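# Move glass beaker from door bench rack to window bench

## Task

Lift the beaker from the drying rack on the shelved bench beside the door and set it upright, opening facing up, on the work top of the shelved bench beside the window. The task fails if the beaker touches the floor, drops more than a few centimetres, or is knocked hard enough to break. It also fails if the robot tips over or is left leaning. At the end the gripper must have released it and moved away, and the beaker must stay in place without the robot's support.

## Robot and tools

Robot: a Hello Robot Stretch 3 with one arm. It has a two-wheeled base (0.33 m long, 0.34 m wide), a lift that raises the arm along a mast, and a telescoping arm that reaches out to the robot's right side. The arm cannot reach forward, so to move the gripper fore and aft you drive the base. Turns on the spot pivot about the point between the wheels, 0.05 m behind the front edge. With the arm in and the wrist folded, a turn sweeps a 0.28 m radius; an unfolded, level wrist sticks out past that.

Frames: the base frame has its origin on the floor between the drive wheels, x forward, y left, z up. hand_pose is reported in this frame, at the point where the closed fingertips meet. The odometry frame is the base frame as it was at the start. Headings are positive to the left, from -3.142 to 3.142.

Cameras: head_camera and nav_camera are on the head and are aimed with head_pan_rad and head_tilt_rad. wrist_camera rides on the gripper. Every successful execute_actions result carries one image per camera, always in the same order, captured when the call ends. To look without moving, send an empty actions list.

Tool execute_actions takes "actions", a list run in order. Each action can hold "robot", "steps" (1 to 450 control steps at 30 per second; 1 if omitted) and "until". {"steps": n} by itself only waits. "robot" can be one command, a list of up to 8 commands run one after another (a command may be {"pause_s": s}, at most 15), or {"stop": true}, which brakes everything and clears the queue. A command may contain:
- "base": exactly one of {"translate_m": d}, a straight drive of d metres relative to where the base is when that command begins (positive forward, |d| at most 1), or {"rotate_rad": d}, an in-place turn by d radians relative to the current heading (positive counter-clockwise, |d| at most 3.2). The base cannot move sideways.
- "joints": absolute targets by name; joints left out keep their current goal. lift_m 0 to 1.1 (arm height on the mast, m); arm_m 0 to 0.52 (extension, m); wrist_yaw_rad -1.345 to 4.42 (0 along the arm, positive swings toward the front, 3.0 folds over the base); wrist_pitch_rad -1.57 to 0.451 (0 level, negative tips the fingers down); wrist_roll_rad -2.911 to 2.911 (0 has the fingers side by side); gripper_m -0.089 to 0.179 (wider is higher; the real fingertip gap is smaller, by 0.007 near closed and 0.025 fully open, and zero below 0.007); head_pan_rad -3.953 to 1.73 (0 forward, positive left, -1.57 faces the arm); head_tilt_rad -1.53 to 0.419 (negative looks down).
- "contact_limits": {"arm_m": e}, the motor effort percentage (1 to 100) at which the arm halts; lower is gentler, but too low stops immediately.
Motions begin together and keep running across later actions and while you think. A new command takes over at once and discards the rest of an older queue. A call with any invalid value is rejected entirely.

"until" ends an action early when every listed condition holds. {"robot": {"status": "ended"}} waits until nothing is moving and no queue runs. You can also compare fields, e.g. {"lift_m": [">", 0.3]} or {"base_status": ["!=", "moving"]}; numbers compare as printed. {"any": {"status": "ended"}} fires when any single motion or the queue finishes.

Tool zoom_image: "camera" (head_camera, nav_camera or wrist_camera) and "region" [x0, y0, x1, y1] in pixels of that camera's last image, top-left origin, at most 504 by 504. It returns a more detailed crop.

Tool finished_scene: "scene" (integer) ends the current scene irreversibly, after the robot keeps your last command for a while; anything still moving is then braked. Make sure all motion has stopped first.

Result lines: base_status shows progress in brackets (distance done of goal, from wheel counts). joint_goals, joint_status and measured_speeds list each joint. Status words: moving, done (within tolerance of goal), off_target (came to rest short, may still push), contact_stop (lift or arm pushed into something and went slack), time_out, stopped, not_commanded, torque_fault (a wrist servo went limp for about 10 s; its goals are refused). "refused:" and "dropped:" lines name failed goals, counting from 0. "robot.on_its_own" appears when the robot changed a goal itself, a joint is slack or off, an effort at rest looks abnormal, or base_tilt drifted 3 degrees or more. lidar_m gives 12 distances in 30-degree sectors, first straight ahead then counter-clockwise, at 0.17 m height; it misses glass. wrist_depth_mm and head_depth_mm are 7x7 grids of median depths, glass excluded. motor_effort is percent of maximum, with peak in brackets; readings are approximate.

Speed: the base is fast only with lift_m below 0.30, arm_m below 0.03 and wrist_yaw_rad above 2.54; otherwise it is slow.

Gripping: command gripper_m below the beaker's width to hold it; to let go, open to at least 0.02 beyond where the pads first touched. Neither the reading nor "done" confirms a grasp, so check the cameras. Squeezing too hard triggers a force reduction and can let things slip.

Cautions: fold or unfold the wrist only with lift_m between 0.32 and 0.95, wrist_pitch_rad -0.4 and roll near 0; after folding, the lift may go as low as 0.25. With wrist_yaw_rad below -0.4 keep pitch at -0.5 or lower. Pushing against something rigid with the gripper higher than about 0.45 m can tip the robot, especially on a repeated push or with a raised contact limit. Never drive while the gripper is caught on something fixed. If the robot snags or leans, reverse the last move in small steps, free the gripper, and lower the lift to about 0.2 if needed. Lower the glass beaker gently onto the surface before opening; don't drop or bump it. A loose object may occasionally be nudged by something else.

Each tool is called after "Call:" as name(argument=value, ...), one argument or row to a line, values as JSON.

## Session

Call:
execute_actions(
  actions=[],
)

Scene clock: 0.00 s.
robot.base_odometry: x=+0.000 y=+0.000 heading=+0.000 (m, m, rad; robot's odometry frame)
robot.turned_by_wheels: +0.000 (rad since the last result)
robot.turned_by_imu: +0.000 (rad since the last result)
robot.base_tilt: forward=+0.3 right=+0.1 (deg)
robot.lidar_m: 1.17 1.54 2.08 1.66 1.65 1.63 1.77 2.41 1.78 1.91 1.08 1.07
robot.head_depth_mm: 1568 1554 1536 1528 1515 1497 1500 / 1668 1662 1655 1632 1625 1615 1604 / 1776 1800 1778 1767 1759 1739 1718 / 1898 1961 1933 1922 1906 1837 1817 / 1898 2146 2123 2097 2084 1855 1658 / 1892 2337 2342 2337 2305 1889 1735 / 1906 2477 2499 2474 2440 2404 2246
robot.base_status: not_commanded
robot.joint_positions: lift_m=+0.373 arm_m=+0.002 wrist_yaw_rad=+2.898 wrist_pitch_rad=-0.578 wrist_roll_rad=-0.007 gripper_m=+0.037 head_pan_rad=-0.009 head_tilt_rad=+0.002
robot.joint_goals: lift_m=+0.373 arm_m=+0.002 wrist_yaw_rad=+2.898 wrist_pitch_rad=-0.578 wrist_roll_rad=-0.007 gripper_m=+0.037 head_pan_rad=-0.009 head_tilt_rad=+0.002
robot.joint_status: lift_m=not_commanded arm_m=not_commanded wrist_yaw_rad=not_commanded wrist_pitch_rad=not_commanded wrist_roll_rad=not_commanded gripper_m=not_commanded head_pan_rad=not_commanded head_tilt_rad=not_commanded
robot.measured_speeds: translate_m=+0.000 rotate_rad=+0.000 lift_m=+0.000 arm_m=+0.000 wrist_yaw_rad=+0.000 wrist_pitch_rad=+0.000 wrist_roll_rad=+0.000 head_pan_rad=+0.000 head_tilt_rad=+0.000
robot: refusals=0 queue=idle queue_left=0
robot.motor_effort: left_wheel=+0 right_wheel=+0 lift_m=+39 arm_m=+0 wrist_yaw_rad=+1 wrist_pitch_rad=+5 wrist_roll_rad=+0 gripper_m=+0 head_pan_rad=+1 head_tilt_rad=+3 (%)
robot.hand_pose: x=+0.0275 y=+0.0483 z=+0.3514 quat_wxyz=(+0.282, +0.695, +0.119, +0.651) (m; robot's base frame)
robot.wrist_depth_mm: - - - - - - - / - - - - - - - / 874 - 915 856 878 865 877 / 735 - 721 705 742 697 718 / 616 604 626 617 618 618 601 / 523 550 - 531 543 533 538 / 477 - - 484 478 470 473
pictures: head_camera (sideways: a quarter turn clockwise sets it upright), nav_camera (sideways: a quarter turn counterclockwise sets it upright), wrist_camera
Images, in order (width x height): head_camera 896x504, nav_camera 672x504, wrist_camera 644x364.

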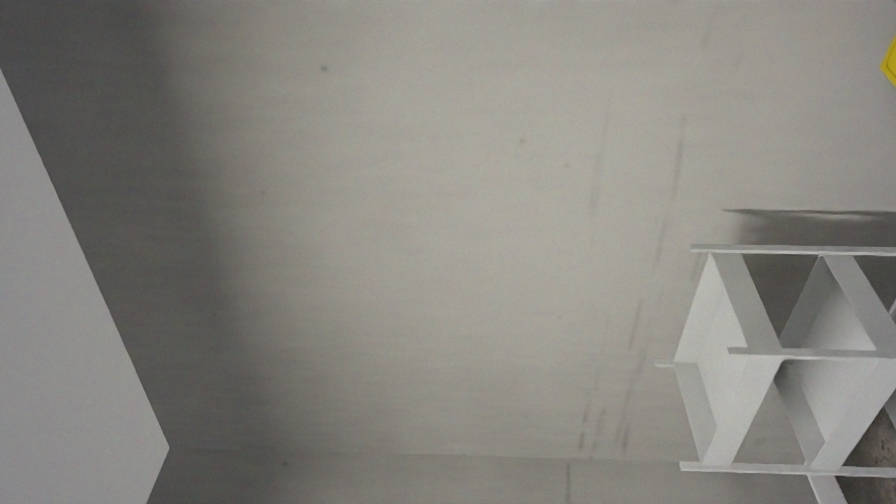

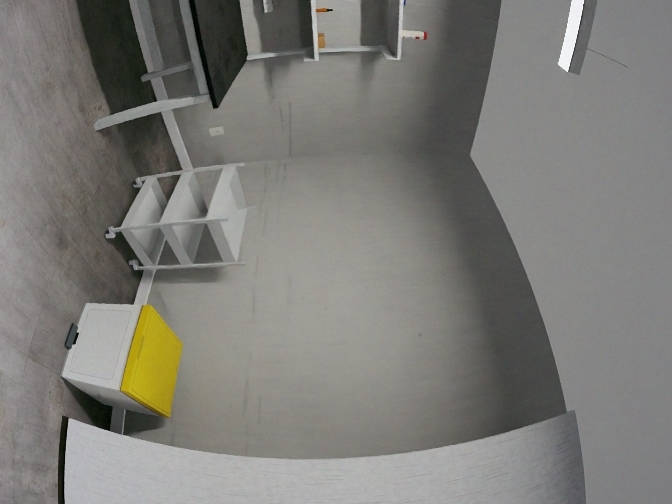

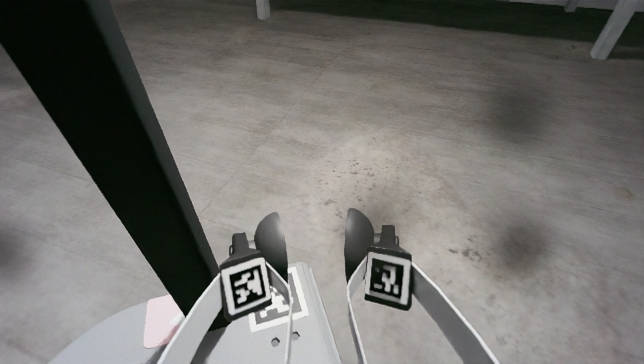

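Call:
execute_actions(
  actions=[
    {"robot":{"joints":{"head_pan_rad":1.4,"head_tilt_rad":-0.3}},"steps":150,"until":{"robot":{"status":"ended"}}},
  ],
)

Call:
execute_actions(
  actions=[
    {"robot":{"joints":{"head_pan_rad":-3.2}},"steps":250,"until":{"robot":{"status":"ended"}}},
  ],
)

Call:
execute_actions(
  actions=[
    {"robot":{"joints":{"head_pan_rad":-1.7}},"steps":250,"until":{"robot":{"status":"ended"}}},
  ],
)

Scene clock: 6.20 s.
robot.base_odometry: x=+0.000 y=+0.000 heading=+0.000 (m, m, rad; robot's odometry frame)
robot.turned_by_wheels: +0.000 (rad since the last result)
robot.turned_by_imu: +0.000 (rad since the last result)
robot.base_tilt: forward=+0.2 right=+0.1 (deg)
robot.lidar_m: 1.17 1.54 2.09 1.67 1.64 1.63 1.77 2.41 1.78 1.91 1.08 1.07
robot.head_depth_mm: 1921 2004 2084 2064 2196 2103 1639 / 2016 2103 2186 2106 2369 2099 1621 / 2121 2226 2294 2090 2496 2090 1627 / 2248 2357 2452 2514 2620 2006 1614 / 2357 2472 2612 2747 2788 2086 1620 / 2523 2634 2806 2953 2947 2089 1622 / 2608 2774 2888 3017 2921 2095 1620
robot.base_status: not_commanded
robot.joint_positions: lift_m=+0.373 arm_m=+0.002 wrist_yaw_rad=+2.898 wrist_pitch_rad=-0.578 wrist_roll_rad=-0.007 gripper_m=+0.037 head_pan_rad=+1.393 head_tilt_rad=-0.296
robot.joint_goals: lift_m=+0.373 arm_m=+0.002 wrist_yaw_rad=+2.898 wrist_pitch_rad=-0.578 wrist_roll_rad=-0.007 gripper_m=+0.037 head_pan_rad=+1.400 head_tilt_rad=-0.300
robot.joint_status: lift_m=not_commanded arm_m=not_commanded wrist_yaw_rad=not_commanded wrist_pitch_rad=not_commanded wrist_roll_rad=not_commanded gripper_m=not_commanded head_pan_rad=done head_tilt_rad=done
robot.measured_speeds: translate_m=+0.000 rotate_rad=+0.000 lift_m=+0.000 arm_m=+0.000 wrist_yaw_rad=+0.000 wrist_pitch_rad=+0.000 wrist_roll_rad=+0.000 head_pan_rad=+0.000 head_tilt_rad=+0.000
robot: refusals=0 queue=done queue_left=0
robot.motor_effort: left_wheel=+0(1) right_wheel=+0(0) lift_m=+39(39) arm_m=+0(0) wrist_yaw_rad=+1(0) wrist_pitch_rad=+5(5) wrist_roll_rad=+0(0) gripper_m=+0(0) head_pan_rad=+2(35) head_tilt_rad=-2(28) (%)
robot.hand_pose: x=+0.0275 y=+0.0483 z=+0.3514 quat_wxyz=(+0.282, +0.695, +0.119, +0.651) (m; robot's base frame)
robot.wrist_depth_mm: - - - - - - - / - - - - - - - / 896 - 890 890 895 891 892 / 734 - 731 688 696 731 712 / 626 620 644 616 613 635 615 / 542 534 - 541 533 538 531 / 479 - - 474 471 471 478
pictures: head_camera (sideways: a quarter turn clockwise sets it upright), nav_camera (sideways: a quarter turn counterclockwise sets it upright), wrist_camera
camera_calibration (this result's frames):
head_camera: T_world_to_cam=[[-0.0319857, -0.25243, -0.967086, 1.27382], [-0.986391, 0.164102, -0.01021, 0.0251377], [0.161278, 0.953598, -0.254244, 0.286932], [0, 0, 0, 1]] pos_world=[0.0192636, 0.0438066, 1.3051]
nav_camera: T_world_to_cam=[[0.0909706, 0.272774, 0.957768, -1.20693], [0.979766, -0.196689, -0.0370428, 0.0958802], [0.178278, 0.941758, -0.285147, 0.324666], [0, 0, 0, 1]] pos_world=[-0.0420257, 0.0423209, 1.25209]
wrist_camera: T_world_to_cam=[[0.95614, -0.292857, 0.00552277, -0.0152517], [-0.196738, -0.656064, -0.728611, 0.325862], [0.217002, 0.695568, -0.684905, 0.365151], [0, 0, 0, 1]] pos_world=[-0.00054652, -0.0446678, 0.487604]
Images, in order (width x height): head_camera 896x504, nav_camera 672x504, wrist_camera 644x364.

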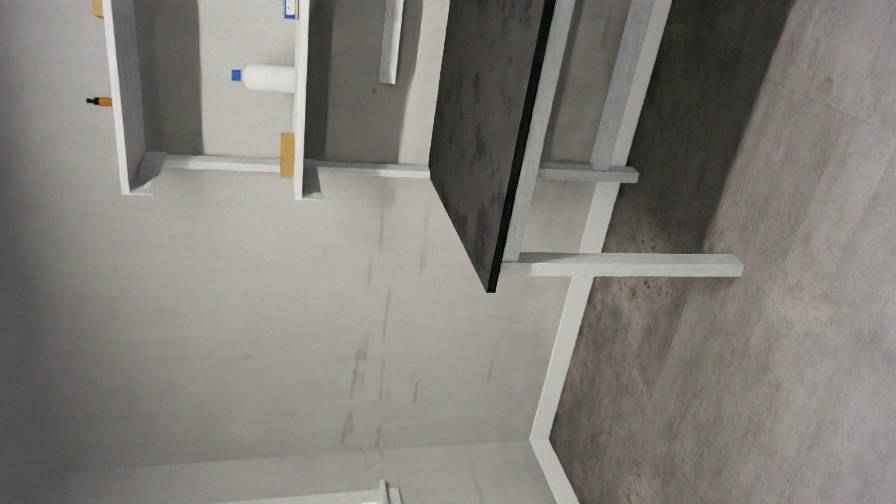

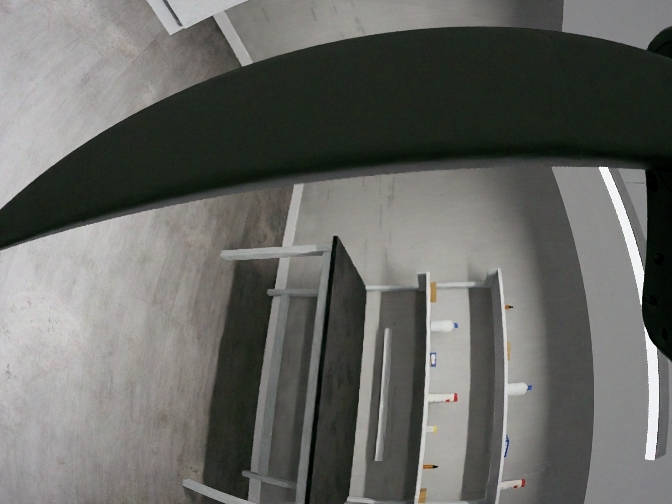

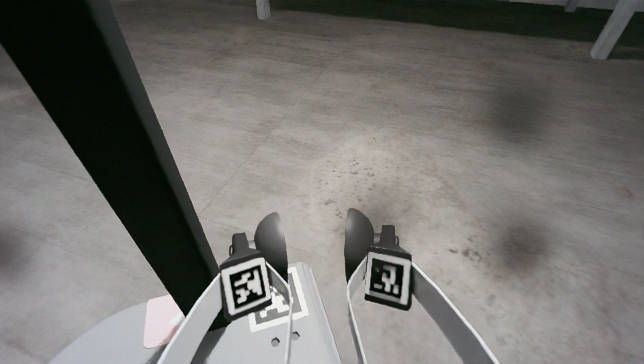

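Scene clock: 8.93 s.
robot.base_odometry: x=+0.000 y=+0.000 heading=+0.000 (m, m, rad; robot's odometry frame)
robot.turned_by_wheels: +0.000 (rad since the last result)
robot.turned_by_imu: +0.000 (rad since the last result)
robot.base_tilt: forward=+0.3 right=+0.0 (deg)
robot.lidar_m: 1.17 1.53 2.08 1.67 1.64 1.63 1.77 2.41 1.78 1.91 1.08 1.08
robot.head_depth_mm: 1733 1816 2208 1698 1730 1830 1632 / 1849 1957 2337 1813 1857 1945 1641 / 1989 2076 2518 1925 2018 2031 1628 / 2138 2235 2716 2097 2181 2087 1620 / 2661 2828 2986 3132 2662 2102 1619 / 2880 3039 3134 3368 2787 2067 1610 / 2758 2869 2951 2930 2947 2079 1625
robot.base_status: not_commanded
robot.joint_positions: lift_m=+0.373 arm_m=+0.002 wrist_yaw_rad=+2.898 wrist_pitch_rad=-0.578 wrist_roll_rad=-0.007 gripper_m=+0.037 head_pan_rad=-3.193 head_tilt_rad=-0.296
robot.joint_goals: lift_m=+0.373 arm_m=+0.002 wrist_yaw_rad=+2.898 wrist_pitch_rad=-0.578 wrist_roll_rad=-0.007 gripper_m=+0.037 head_pan_rad=-3.200 head_tilt_rad=-0.300
robot.joint_status: lift_m=not_commanded arm_m=not_commanded wrist_yaw_rad=not_commanded wrist_pitch_rad=not_commanded wrist_roll_rad=not_commanded gripper_m=not_commanded head_pan_rad=done head_tilt_rad=done
robot.measured_speeds: translate_m=+0.000 rotate_rad=+0.000 lift_m=+0.000 arm_m=+0.000 wrist_yaw_rad=+0.000 wrist_pitch_rad=+0.000 wrist_roll_rad=+0.000 head_pan_rad=+0.000 head_tilt_rad=+0.000
robot: refusals=0 queue=done queue_left=0
robot.motor_effort: left_wheel=+0(2) right_wheel=+0(0) lift_m=+39(39) arm_m=+0(0) wrist_yaw_rad=+0(0) wrist_pitch_rad=+5(5) wrist_roll_rad=+0(0) gripper_m=+0(0) head_pan_rad=-4(33) head_tilt_rad=-2(2) (%)
robot.hand_pose: x=+0.0275 y=+0.0483 z=+0.3514 quat_wxyz=(+0.282, +0.695, +0.119, +0.651) (m; robot's base frame)
robot.wrist_depth_mm: - - - - - - - / - - - - - - - / 892 - 906 884 884 881 870 / 737 - 731 743 737 727 722 / 621 609 623 612 632 618 617 / 534 546 - 543 539 537 539 / 478 - - 475 484 477 464
pictures: head_camera (sideways: a quarter turn clockwise sets it upright), nav_camera (sideways: a quarter turn counterclockwise sets it upright), wrist_camera
camera_calibration (this result's frames):
head_camera: T_world_to_cam=[[0.254674, 0.000197958, -0.967027, 1.27199], [-0.0379801, -0.999226, -0.0102069, 0.0193484], [-0.966281, 0.0393272, -0.25447, 0.294104], [0, 0, 0, 1]] pos_world=[-0.0390208, 0.00751527, 1.30509]
nav_camera: T_world_to_cam=[[-0.282315, 0.0557389, 0.957701, -1.20457], [0.0711542, 0.996777, -0.0370381, 0.101417], [-0.956679, 0.057688, -0.285371, 0.331881], [0, 0, 0, 1]] pos_world=[-0.0297802, -0.0530941, 1.25208]
wrist_camera: T_world_to_cam=[[0.95614, -0.292857, 0.00552275, -0.0152516], [-0.196738, -0.656064, -0.728611, 0.325862], [0.217002, 0.695568, -0.684905, 0.365151], [0, 0, 0, 1]] pos_world=[-0.000546542, -0.0446678, 0.487604]
Images, in order (width x height): head_camera 896x504, nav_camera 672x504, wrist_camera 644x364.

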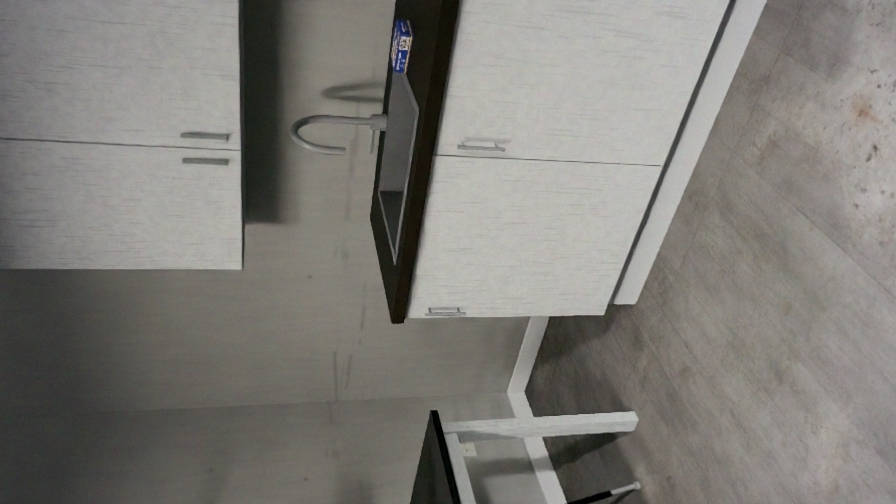

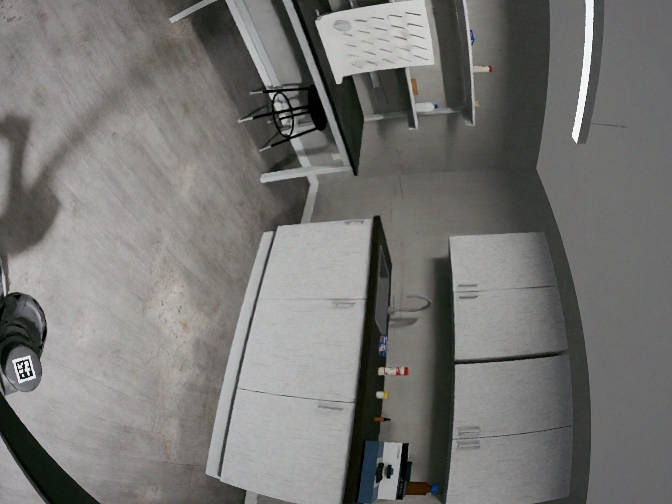

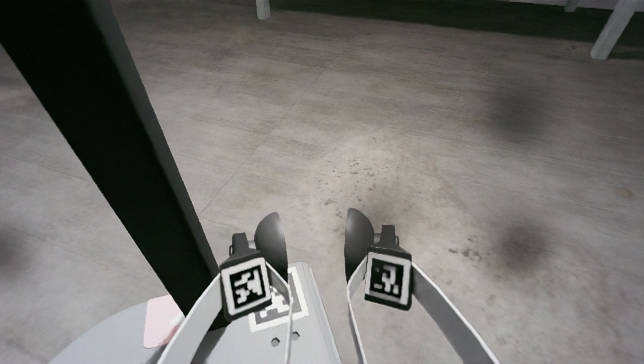

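Scene clock: 10.27 s.
robot.base_odometry: x=+0.000 y=+0.000 heading=+0.000 (m, m, rad; robot's odometry frame)
robot.turned_by_wheels: +0.000 (rad since the last result)
robot.turned_by_imu: +0.000 (rad since the last result)
robot.base_tilt: forward=+0.3 right=+0.1 (deg)
robot.lidar_m: 1.17 1.54 2.08 1.67 1.65 1.63 1.77 2.42 1.79 1.91 1.09 1.07
robot.head_depth_mm: 2291 2359 2460 2560 2663 2101 1632 / 2417 2505 2627 2724 2772 2116 1626 / 2549 2651 2746 2919 2921 2109 1625 / 2552 2653 2819 2939 2917 2092 1636 / 2184 2267 2390 2493 2571 2082 1614 / 1918 1999 2084 2163 2270 2092 1625 / 1740 1791 1846 1925 1966 2006 1523
robot.base_status: not_commanded
robot.joint_positions: lift_m=+0.373 arm_m=+0.002 wrist_yaw_rad=+2.898 wrist_pitch_rad=-0.578 wrist_roll_rad=-0.007 gripper_m=+0.037 head_pan_rad=-1.707 head_tilt_rad=-0.296
robot.joint_goals: lift_m=+0.373 arm_m=+0.002 wrist_yaw_rad=+2.898 wrist_pitch_rad=-0.578 wrist_roll_rad=-0.007 gripper_m=+0.037 head_pan_rad=-1.700 head_tilt_rad=-0.300
robot.joint_status: lift_m=not_commanded arm_m=not_commanded wrist_yaw_rad=not_commanded wrist_pitch_rad=not_commanded wrist_roll_rad=not_commanded gripper_m=not_commanded head_pan_rad=done head_tilt_rad=done
robot.measured_speeds: translate_m=+0.000 rotate_rad=+0.000 lift_m=+0.000 arm_m=+0.000 wrist_yaw_rad=+0.000 wrist_pitch_rad=+0.000 wrist_roll_rad=+0.000 head_pan_rad=+0.000 head_tilt_rad=+0.000
robot: refusals=0 queue=done queue_left=0
robot.motor_effort: left_wheel=-1(0) right_wheel=+0(0) lift_m=+39(39) arm_m=+0(0) wrist_yaw_rad=+1(0) wrist_pitch_rad=+6(5) wrist_roll_rad=+0(0) gripper_m=+0(0) head_pan_rad=+4(35) head_tilt_rad=-2(1) (%)
robot.hand_pose: x=+0.0275 y=+0.0483 z=+0.3514 quat_wxyz=(+0.282, +0.695, +0.119, +0.651) (m; robot's base frame)
robot.wrist_depth_mm: - - - - - - - / - - - - - - - / 902 - 899 901 872 889 881 / 733 - 727 726 711 720 725 / 611 625 630 610 642 612 596 / 530 539 - 536 529 535 537 / 477 - - 475 474 467 462
pictures: head_camera (sideways: a quarter turn clockwise sets it upright), nav_camera (sideways: a quarter turn counterclockwise sets it upright), wrist_camera
camera_calibration (this result's frames):
head_camera: T_world_to_cam=[[0.0214919, 0.253766, -0.967027, 1.27341], [0.992362, -0.12294, -0.0102069, 0.0130632], [-0.121477, -0.959421, -0.25447, 0.288951], [0, 0, 0, 1]] pos_world=[-0.00523062, -0.0443168, 1.30509]
nav_camera: T_world_to_cam=[[-0.0795795, -0.276542, 0.957701, -1.2058], [-0.987096, 0.155785, -0.0370381, 0.107872], [-0.138953, -0.948291, -0.285371, 0.326893], [0, 0, 0, 1]] pos_world=[0.0559455, -0.0402715, 1.25208]
wrist_camera: T_world_to_cam=[[0.95614, -0.292857, 0.00552278, -0.0152516], [-0.196738, -0.656064, -0.728611, 0.325861], [0.217002, 0.695568, -0.684905, 0.365151], [0, 0, 0, 1]] pos_world=[-0.000546545, -0.0446678, 0.487604]
Images, in order (width x height): head_camera 896x504, nav_camera 672x504, wrist_camera 644x364.

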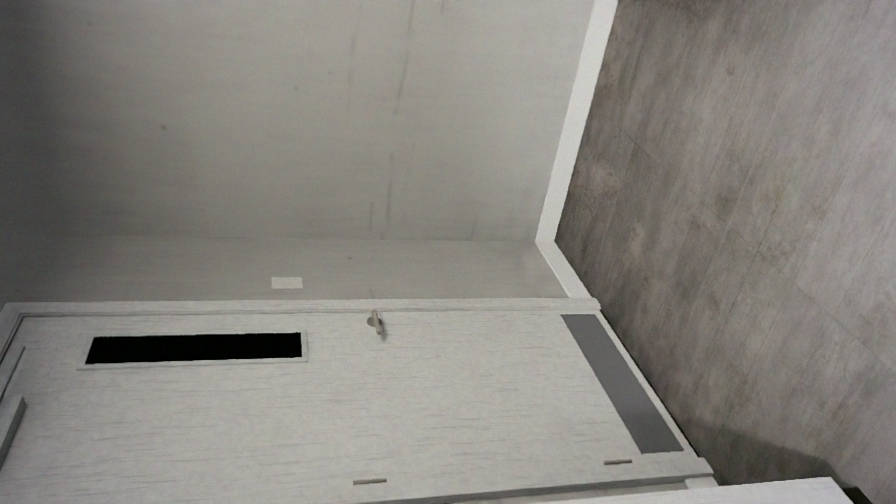

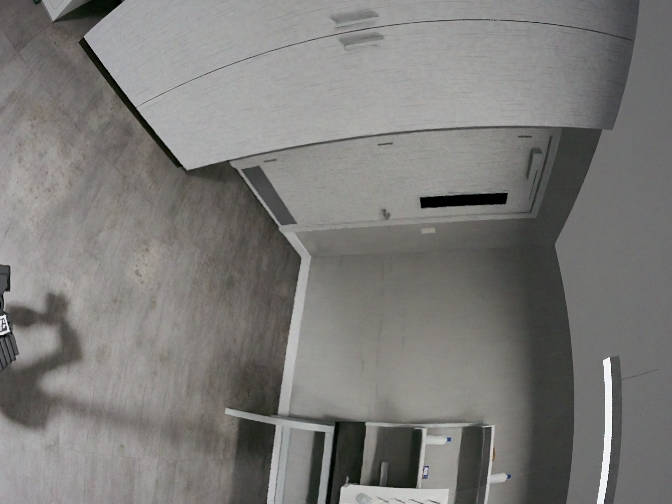

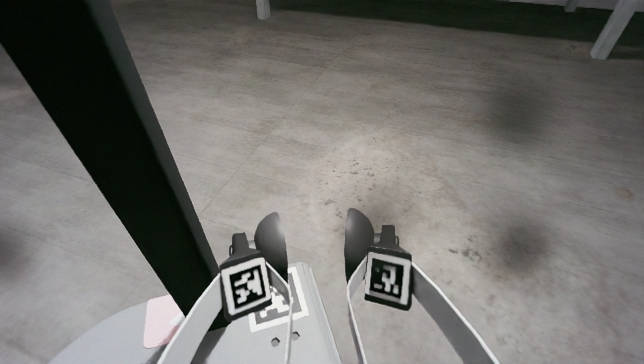

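Call:
execute_actions(
  actions=[
    {"robot":{"joints":{"head_pan_rad":-2.5,"lift_m":0.27}},"steps":250,"until":{"robot":{"status":"ended"}}},
  ],
)

Scene clock: 14.83 s.
robot.base_odometry: x=+0.000 y=+0.000 heading=+0.000 (m, m, rad; robot's odometry frame)
robot.turned_by_wheels: +0.000 (rad since the last result)
robot.turned_by_imu: +0.000 (rad since the last result)
robot.base_tilt: forward=+0.3 right=+0.1 (deg)
robot.lidar_m: 1.17 1.54 2.09 1.67 1.64 1.63 1.77 2.41 1.78 1.91 1.08 1.07
robot.head_depth_mm: 2498 2624 2747 2412 2880 2122 1622 / 2450 2571 2731 2332 2820 2104 1633 / 2374 2484 2117 2164 2808 2095 1625 / 2336 2421 2047 2125 2767 2096 1626 / 2279 2406 2510 2311 2719 2085 1625 / 2242 2339 2429 2284 2631 1993 1626 / 2179 2296 2391 2533 2589 2088 1623
robot.base_status: not_commanded
robot.joint_positions: lift_m=+0.271 arm_m=+0.002 wrist_yaw_rad=+2.898 wrist_pitch_rad=-0.578 wrist_roll_rad=-0.007 gripper_m=+0.037 head_pan_rad=-2.493 head_tilt_rad=-0.296
robot.joint_goals: lift_m=+0.270 arm_m=+0.002 wrist_yaw_rad=+2.898 wrist_pitch_rad=-0.578 wrist_roll_rad=-0.007 gripper_m=+0.037 head_pan_rad=-2.500 head_tilt_rad=-0.300
robot.joint_status: lift_m=done arm_m=not_commanded wrist_yaw_rad=not_commanded wrist_pitch_rad=not_commanded wrist_roll_rad=not_commanded gripper_m=not_commanded head_pan_rad=done head_tilt_rad=done
robot.measured_speeds: translate_m=+0.000 rotate_rad=+0.000 lift_m=+0.000 arm_m=+0.000 wrist_yaw_rad=+0.000 wrist_pitch_rad=+0.000 wrist_roll_rad=+0.000 head_pan_rad=+0.000 head_tilt_rad=+0.000
robot: refusals=0 queue=done queue_left=0
robot.motor_effort: left_wheel=+0(1) right_wheel=+0(0) lift_m=+23(35) arm_m=+0(0) wrist_yaw_rad=+1(1) wrist_pitch_rad=+5(5) wrist_roll_rad=+0(0) gripper_m=+0(0) head_pan_rad=-4(34) head_tilt_rad=-1(1) (%)
robot.hand_pose: x=+0.0275 y=+0.0483 z=+0.2491 quat_wxyz=(+0.282, +0.695, +0.119, +0.651) (m; robot's base frame)
robot.wrist_depth_mm: - - - - - - - / - 896 903 888 886 893 872 / 673 - 708 703 681 705 680 / 568 - 562 568 571 576 566 / 481 - - 502 495 480 485 / - - - - 418 421 421 / - - - - 373 375 370
pictures: head_camera (sideways: a quarter turn clockwise sets it upright), nav_camera (sideways: a quarter turn counterclockwise sets it upright), wrist_camera
camera_calibration (this result's frames):
head_camera: T_world_to_cam=[[0.194668, 0.164213, -0.967026, 1.27235], [0.614641, -0.788741, -0.0102069, 0.0153673], [-0.764409, -0.592387, -0.254474, 0.292879], [0, 0, 0, 1]] pos_world=[-0.0332526, -0.0233181, 1.30509]
nav_camera: T_world_to_cam=[[-0.251843, -0.139234, 0.9577, -1.20475], [-0.58769, 0.808238, -0.037038, 0.105435], [-0.768893, -0.572158, -0.285376, 0.330741], [0, 0, 0, 1]] pos_world=[0.0128593, -0.0637234, 1.25208]
wrist_camera: T_world_to_cam=[[0.95614, -0.292857, 0.00552294, -0.0146866], [-0.196738, -0.656066, -0.728609, 0.251309], [0.217002, 0.695566, -0.684907, 0.295072], [0, 0, 0, 1]] pos_world=[-0.000546562, -0.0446679, 0.385285]
Images, in order (width x height): head_camera 896x504, nav_camera 672x504, wrist_camera 644x364.

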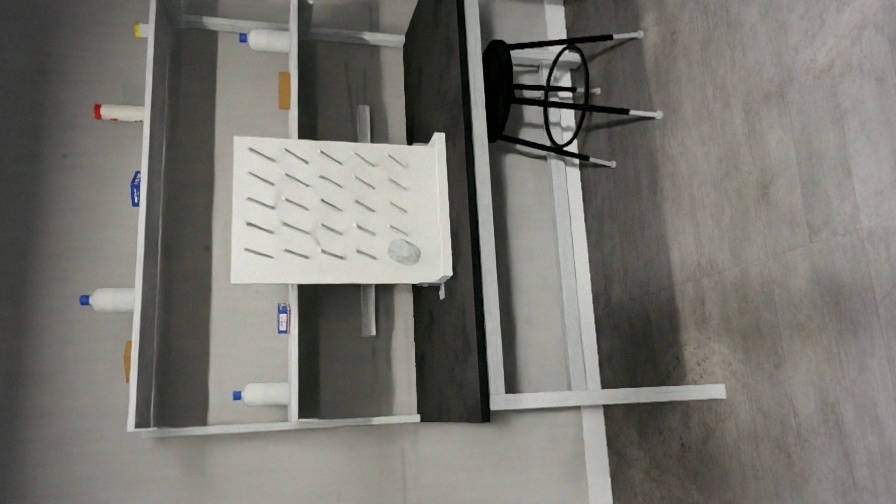

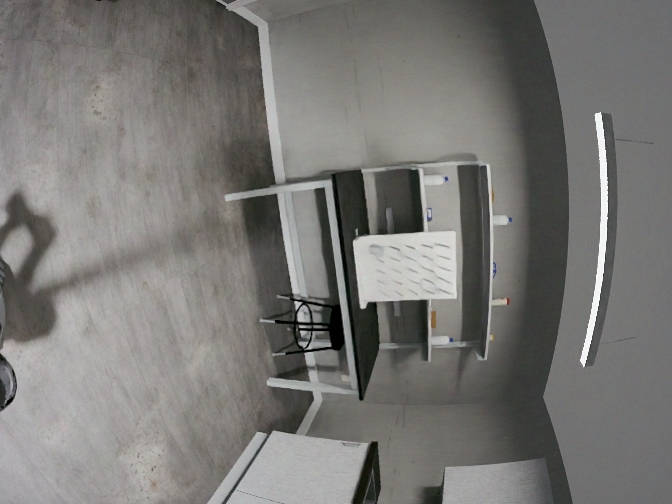

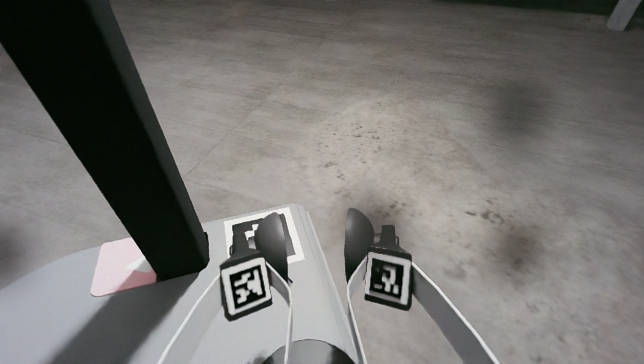

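Call:
execute_actions(
  actions=[
    {"robot":[{"base":{"rotate_rad":-2.083}},{"base":{"translate_m":1.0}},{"base":{"translate_m":0.53}},{"base":{"rotate_rad":-0.15},"joints":{"head_pan_rad":-1.0,"head_tilt_rad":-0.5,"lift_m":0.9,"wrist_pitch_rad":-0.4}}],"steps":450,"until":{"robot":{"status":"ended"}}},
    {"steps":300,"until":{"robot":{"status":"ended"}}},
  ],
)

Scene clock: 61.73 s.
robot.base_odometry: x=-0.750 y=-1.334 heading=-2.233 (m, m, rad; robot's odometry frame)
robot.turned_by_wheels: -2.233 (rad since the last result)
robot.turned_by_imu: -2.244 (rad since the last result)
robot.base_tilt: forward=+0.2 right=+0.0 (deg)
robot.lidar_m: 1.05 1.10 1.29 1.25 1.07 1.20 3.58 2.61 1.95 1.69 0.38 0.37
robot.head_depth_mm: 2221 2346 2474 1208 1978 1656 1364 / 2041 2182 2295 1200 905 1615 1367 / 905 957 1088 1133 872 728 1362 / 783 844 910 1014 868 684 609 / 736 790 1350 1032 871 681 561 / 1167 1252 1362 1197 870 683 561 / 1103 1152 1212 1192 867 680 576
robot.base_status: done (rotate_rad -0.1499 of -0.1500)
robot.joint_positions: lift_m=+0.899 arm_m=+0.002 wrist_yaw_rad=+2.898 wrist_pitch_rad=-0.419 wrist_roll_rad=-0.007 gripper_m=+0.037 head_pan_rad=-1.007 head_tilt_rad=-0.494
robot.joint_goals: lift_m=+0.900 arm_m=+0.002 wrist_yaw_rad=+2.898 wrist_pitch_rad=-0.400 wrist_roll_rad=-0.007 gripper_m=+0.037 head_pan_rad=-1.000 head_tilt_rad=-0.500
robot.joint_status: lift_m=done arm_m=not_commanded wrist_yaw_rad=not_commanded wrist_pitch_rad=done wrist_roll_rad=not_commanded gripper_m=not_commanded head_pan_rad=done head_tilt_rad=done
robot.measured_speeds: translate_m=+0.000 rotate_rad=+0.000 lift_m=+0.000 arm_m=+0.000 wrist_yaw_rad=+0.000 wrist_pitch_rad=+0.000 wrist_roll_rad=+0.000 head_pan_rad=+0.000 head_tilt_rad=+0.000
robot: refusals=0 queue=done queue_left=0
robot.motor_effort: left_wheel=+3(13) right_wheel=-3(10) lift_m=+53(56) arm_m=-1(0) wrist_yaw_rad=+0(0) wrist_pitch_rad=+9(10) wrist_roll_rad=+0(0) gripper_m=+0(0) head_pan_rad=+4(34) head_tilt_rad=-3(24) (%)
robot.hand_pose: x=+0.0329 y=+0.0703 z=+0.9119 quat_wxyz=(+0.230, +0.702, +0.063, +0.671) (m; robot's base frame)
robot.wrist_depth_mm: - - - - - - 940 / - - - - - - - / - - - - - - 986 / - - - - - - - / - - - - - - - / - - - - - - - / - - - - - - -
pictures: head_camera (sideways: a quarter turn clockwise sets it upright), nav_camera (sideways: a quarter turn counterclockwise sets it upright), wrist_camera
camera_calibration (this result's frames):
head_camera: T_world_to_cam=[[-0.246009, 0.364468, -0.898133, 1.18511], [0.837212, 0.546828, -0.00741599, 0.0103739], [0.488421, -0.753752, -0.439662, 0.52624], [0, 0, 0, 1]] pos_world=[0.0258358, -0.0409527, 1.29583]
nav_camera: T_world_to_cam=[[0.214962, -0.417259, 0.882998, -1.11011], [-0.858964, -0.511012, -0.0323669, 0.101], [0.464728, -0.751506, -0.468259, 0.561212], [0, 0, 0, 1]] pos_world=[0.0645753, 0.0101638, 1.24628]
wrist_camera: T_world_to_cam=[[0.956128, -0.292936, -0.00290185, -0.00943336], [-0.166861, -0.53643, -0.827285, 0.83029], [0.240785, 0.791474, -0.561775, 0.612688], [0, 0, 0, 1]] pos_world=[0.0000363573, -0.0422978, 1.03105]
Images, in order (width x height): head_camera 896x504, nav_camera 672x504, wrist_camera 644x364.

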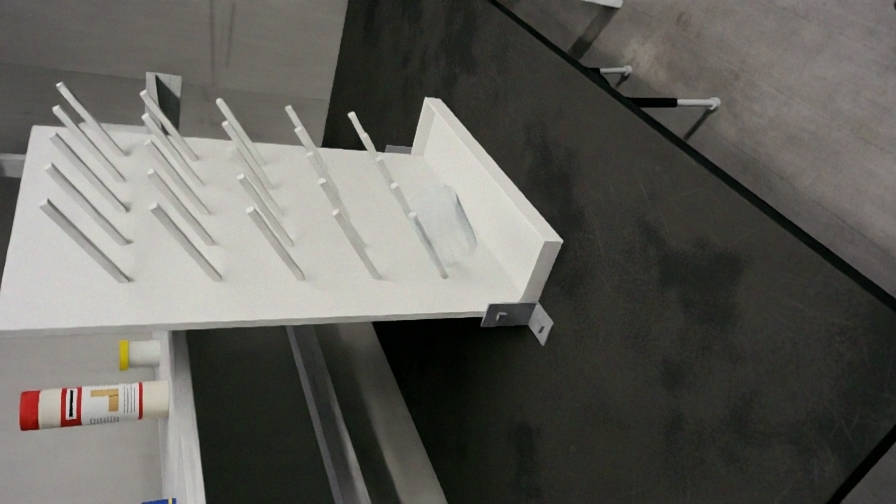

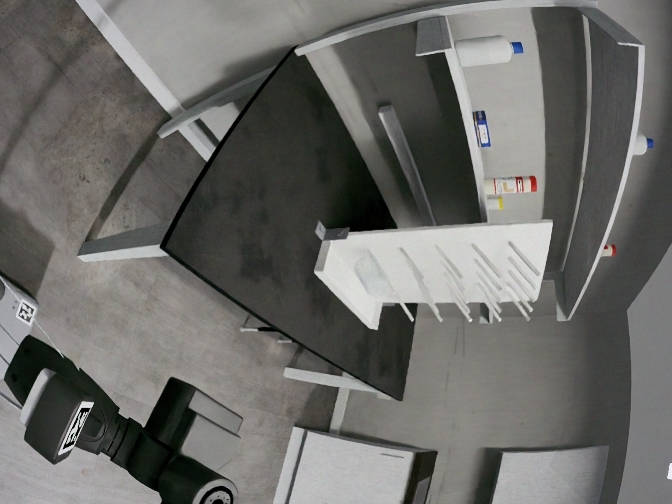

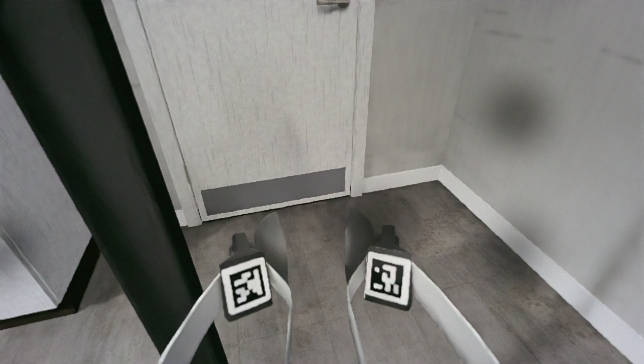

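Call:
execute_actions(
  actions=[
    {"robot":[{"joints":{"wrist_yaw_rad":0}},{"base":{"translate_m":0.45},"joints":{"head_pan_rad":-1.57,"head_tilt_rad":-0.55,"wrist_pitch_rad":0,"gripper_m":0.15,"lift_m":0.82}}],"steps":450,"until":{"robot":{"status":"ended"}}},
  ],
)

Scene clock: 74.40 s.
robot.base_odometry: x=-1.026 y=-1.689 heading=-2.233 (m, m, rad; robot's odometry frame)
robot.turned_by_wheels: +0.000 (rad since the last result)
robot.turned_by_imu: +0.002 (rad since the last result)
robot.base_tilt: forward=+0.2 right=+0.1 (deg)
robot.lidar_m: 0.61 0.63 0.88 1.23 1.30 1.40 3.39 2.62 0.28 1.20 0.66 0.54
robot.head_depth_mm: 2119 2264 1961 2094 1857 654 544 / 2134 2330 2453 1088 817 635 544 / 2122 2325 1645 1090 814 651 - / 2088 930 918 984 787 651 555 / 623 751 803 952 780 630 543 / 1355 2090 1638 1085 815 651 542 / 1439 1462 1428 1087 812 650 543
robot.base_status: done (translate_m +0.4500 of +0.4500)
robot.joint_positions: lift_m=+0.821 arm_m=+0.002 wrist_yaw_rad=+0.003 wrist_pitch_rad=-0.023 wrist_roll_rad=-0.007 gripper_m=+0.150 head_pan_rad=-1.563 head_tilt_rad=-0.543
robot.joint_goals: lift_m=+0.820 arm_m=+0.002 wrist_yaw_rad=+0.000 wrist_pitch_rad=+0.000 wrist_roll_rad=-0.007 gripper_m=+0.150 head_pan_rad=-1.570 head_tilt_rad=-0.550
robot.joint_status: lift_m=done arm_m=not_commanded wrist_yaw_rad=done wrist_pitch_rad=done wrist_roll_rad=not_commanded gripper_m=done head_pan_rad=done head_tilt_rad=done
robot.measured_speeds: translate_m=+0.000 rotate_rad=+0.000 lift_m=+0.000 arm_m=+0.000 wrist_yaw_rad=+0.000 wrist_pitch_rad=+0.000 wrist_roll_rad=+0.000 head_pan_rad=+0.000 head_tilt_rad=+0.000
robot: refusals=0 queue=done queue_left=0
robot.motor_effort: left_wheel=+1(8) right_wheel=-3(5) lift_m=+23(52) arm_m=-1(1) wrist_yaw_rad=-2(2) wrist_pitch_rad=+11(12) wrist_roll_rad=+0(0) gripper_m=+0(81) head_pan_rad=-3(30) head_tilt_rad=-3(14) (%)
robot.hand_pose: x=-0.0207 y=-0.4029 z=+0.9293 quat_wxyz=(+0.710, +0.009, -0.704, -0.007) (m; robot's base frame)
robot.wrist_depth_mm: 676 686 553 - - - - / 766 - 660 - - - - / 742 - 633 - - - - / 740 - 777 - - - - / 712 740 582 641 770 - - / 484 - 440 449 444 - - / 360 338 349 346 336 369 -
pictures: head_camera (sideways: a quarter turn clockwise sets it upright), nav_camera (sideways: a quarter turn counterclockwise sets it upright), wrist_camera
camera_calibration (this result's frames):
head_camera: T_world_to_cam=[[-0.0170663, 0.482617, -0.875665, 1.15441], [0.999708, 0.023231, -0.00668023, 0.00842436], [0.0171186, -0.875523, -0.482873, 0.585342], [0, 0, 0, 1]] pos_world=[0.00125935, -0.0448519, 1.29358]
nav_camera: T_world_to_cam=[[-0.0371648, -0.510317, 0.859183, -1.07751], [-0.999307, 0.0205581, -0.0310154, 0.100095], [-0.00183554, -0.859741, -0.510727, 0.619316], [0, 0, 0, 1]] pos_world=[0.0611167, -0.0194775, 1.24518]
wrist_camera: T_world_to_cam=[[-0.99874, 0.0445268, -0.0231626, 0.0176673], [0.0315423, 0.197849, -0.979725, 1.02355], [-0.0390413, -0.979221, -0.199004, -0.0464341], [0, 0, 0, 1]] pos_world=[-0.0164531, -0.248764, 0.993969]
Images, in order (width x height): head_camera 896x504, nav_camera 672x504, wrist_camera 644x364.

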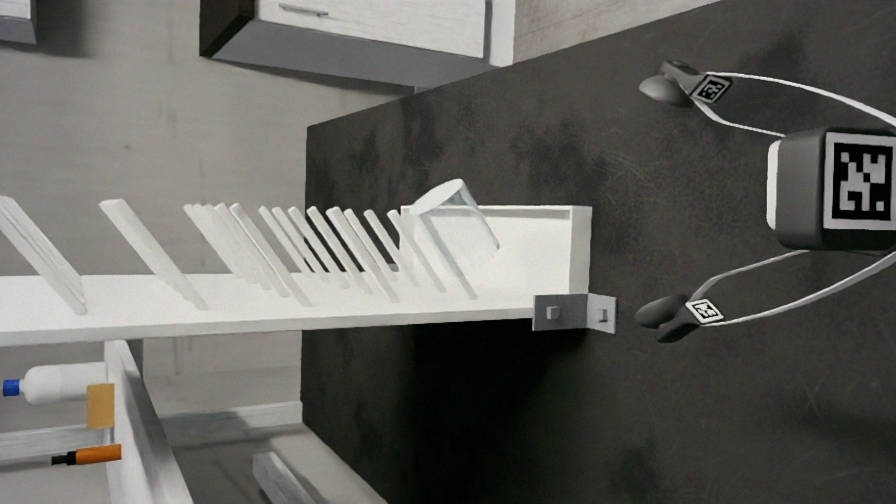

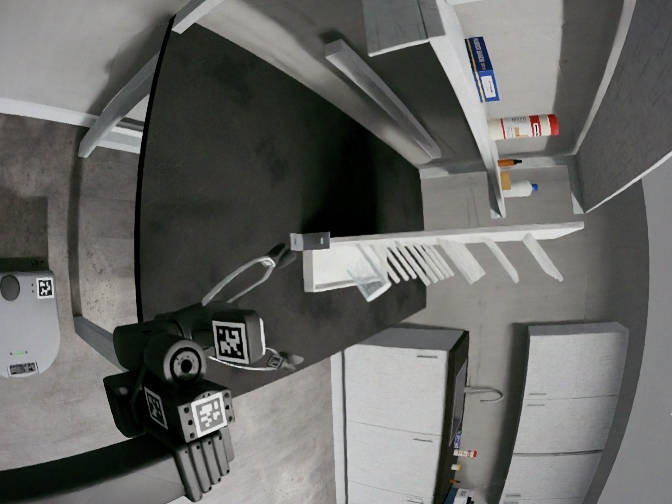

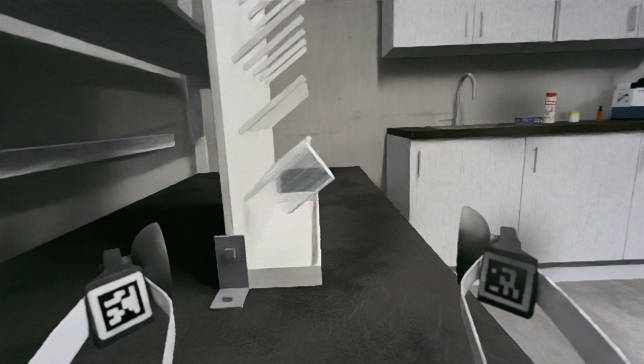

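Call:
zoom_image(
  camera="wrist_camera",
  region=[180, 60, 420, 300],
)

Region (180, 60, 420, 300) of wrist_camera's 644x364 image, scaled by 2.100.

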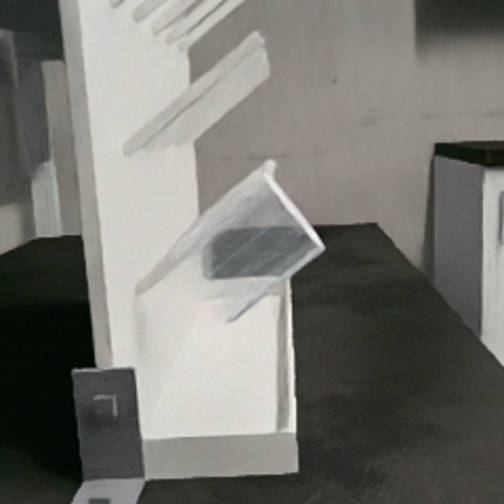

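Call:
execute_actions(
  actions=[
    {"robot":{"joints":{"wrist_roll_rad":-2.27,"gripper_m":0.125,"lift_m":0.797,"arm_m":0.18,"wrist_pitch_rad":0.02}},"steps":450,"until":{"robot":{"status":"ended"}}},
  ],
)

Scene clock: 89.27 s.
robot.base_odometry: x=-1.026 y=-1.689 heading=-2.233 (m, m, rad; robot's odometry frame)
robot.turned_by_wheels: +0.000 (rad since the last result)
robot.turned_by_imu: -0.001 (rad since the last result)
robot.base_tilt: forward=+0.3 right=+0.0 (deg)
robot.lidar_m: 0.61 0.63 0.88 1.23 1.29 1.40 3.41 2.62 0.28 1.20 0.66 0.54
robot.head_depth_mm: 2122 2234 1966 2106 1906 - - / 2132 2307 2472 1091 844 - 518 / 2129 2332 1636 1087 844 - 518 / 2096 909 917 946 786 690 542 / 625 753 805 948 780 649 543 / 1355 2097 1634 1087 812 650 542 / 1442 1461 1427 1085 814 651 541
robot.base_status: done (translate_m +0.4500 of +0.4500)
robot.joint_positions: lift_m=+0.798 arm_m=+0.180 wrist_yaw_rad=+0.002 wrist_pitch_rad=-0.002 wrist_roll_rad=-2.268 gripper_m=+0.125 head_pan_rad=-1.563 head_tilt_rad=-0.543
robot.joint_goals: lift_m=+0.797 arm_m=+0.180 wrist_yaw_rad=+0.000 wrist_pitch_rad=+0.020 wrist_roll_rad=-2.270 gripper_m=+0.125 head_pan_rad=-1.570 head_tilt_rad=-0.550
robot.joint_status: lift_m=done arm_m=done wrist_yaw_rad=done wrist_pitch_rad=done wrist_roll_rad=done gripper_m=done head_pan_rad=done head_tilt_rad=done
robot.measured_speeds: translate_m=+0.000 rotate_rad=+0.000 lift_m=+0.000 arm_m=+0.000 wrist_yaw_rad=+0.000 wrist_pitch_rad=+0.000 wrist_roll_rad=+0.000 head_pan_rad=+0.000 head_tilt_rad=+0.000
robot: refusals=0 queue=done queue_left=0
robot.motor_effort: left_wheel=+1(2) right_wheel=-3(3) lift_m=+23(24) arm_m=+2(1) wrist_yaw_rad=-2(4) wrist_pitch_rad=+10(11) wrist_roll_rad=-1(3) gripper_m=-1(82) head_pan_rad=-3(3) head_tilt_rad=-3(4) (%)
robot.hand_pose: x=-0.0205 y=-0.5809 z=+0.9116 quat_wxyz=(+0.940, +0.001, +0.342, +0.002) (m; robot's base frame)
robot.wrist_depth_mm: 134 170 222 222 - 882 644 / 150 203 346 359 - 886 544 / 173 237 497 - 294 668 472 / 202 322 - - 450 303 982 / 245 419 - - - 367 791 / - - - - - 521 348 / - - - - - - -
pictures: head_camera (sideways: a quarter turn clockwise sets it upright), nav_camera (sideways: a quarter turn counterclockwise sets it upright), wrist_camera
camera_calibration (this result's frames):
head_camera: T_world_to_cam=[[-0.0169581, 0.482886, -0.875519, 1.15422], [0.999713, 0.0230045, -0.00667561, 0.00841832], [0.0169173, -0.875381, -0.483137, 0.585688], [0, 0, 0, 1]] pos_world=[0.00124908, -0.0448483, 1.29356]
nav_camera: T_world_to_cam=[[-0.0372794, -0.510568, 0.859029, -1.07731], [-0.999303, 0.0207959, -0.0310067, 0.100083], [-0.0020332, -0.859586, -0.510987, 0.619656], [0, 0, 0, 1]] pos_world=[0.0611121, -0.0194729, 1.24518]
wrist_camera: T_world_to_cam=[[0.616834, 0.0461307, 0.785741, -0.677982], [-0.779833, 0.171104, 0.60215, -0.432774], [-0.106666, -0.984172, 0.141517, -0.538896], [0, 0, 0, 1]] pos_world=[0.0232286, -0.425041, 0.869576]
Images, in order (width x height): head_camera 896x504, nav_camera 672x504, wrist_camera 644x364.

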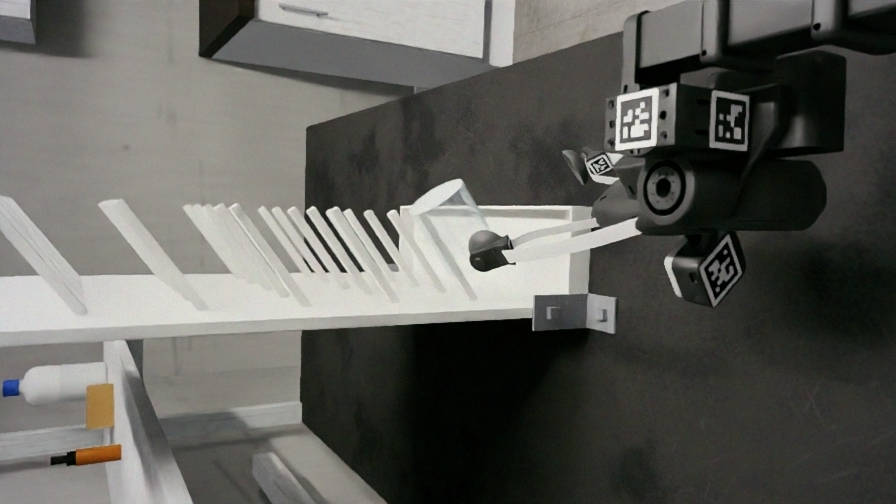

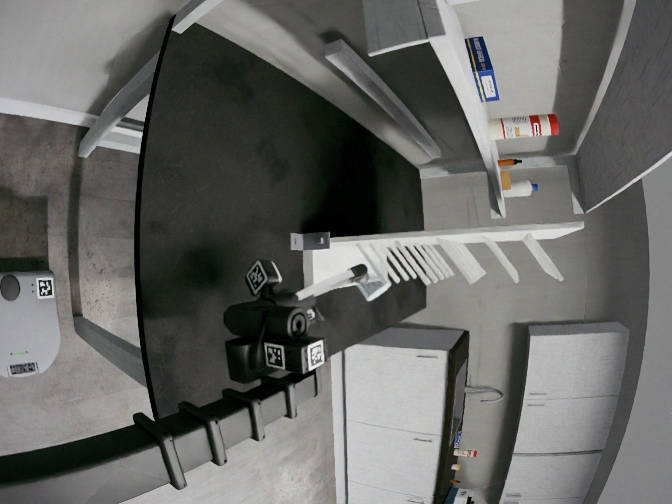

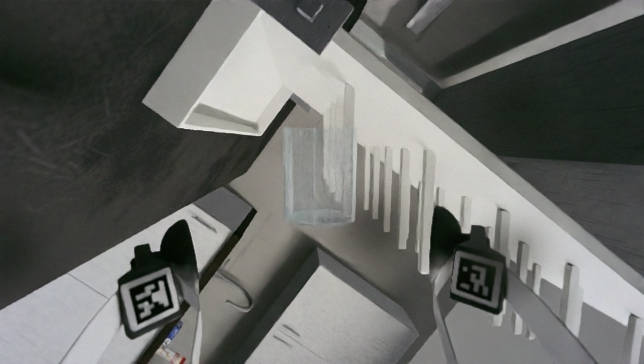

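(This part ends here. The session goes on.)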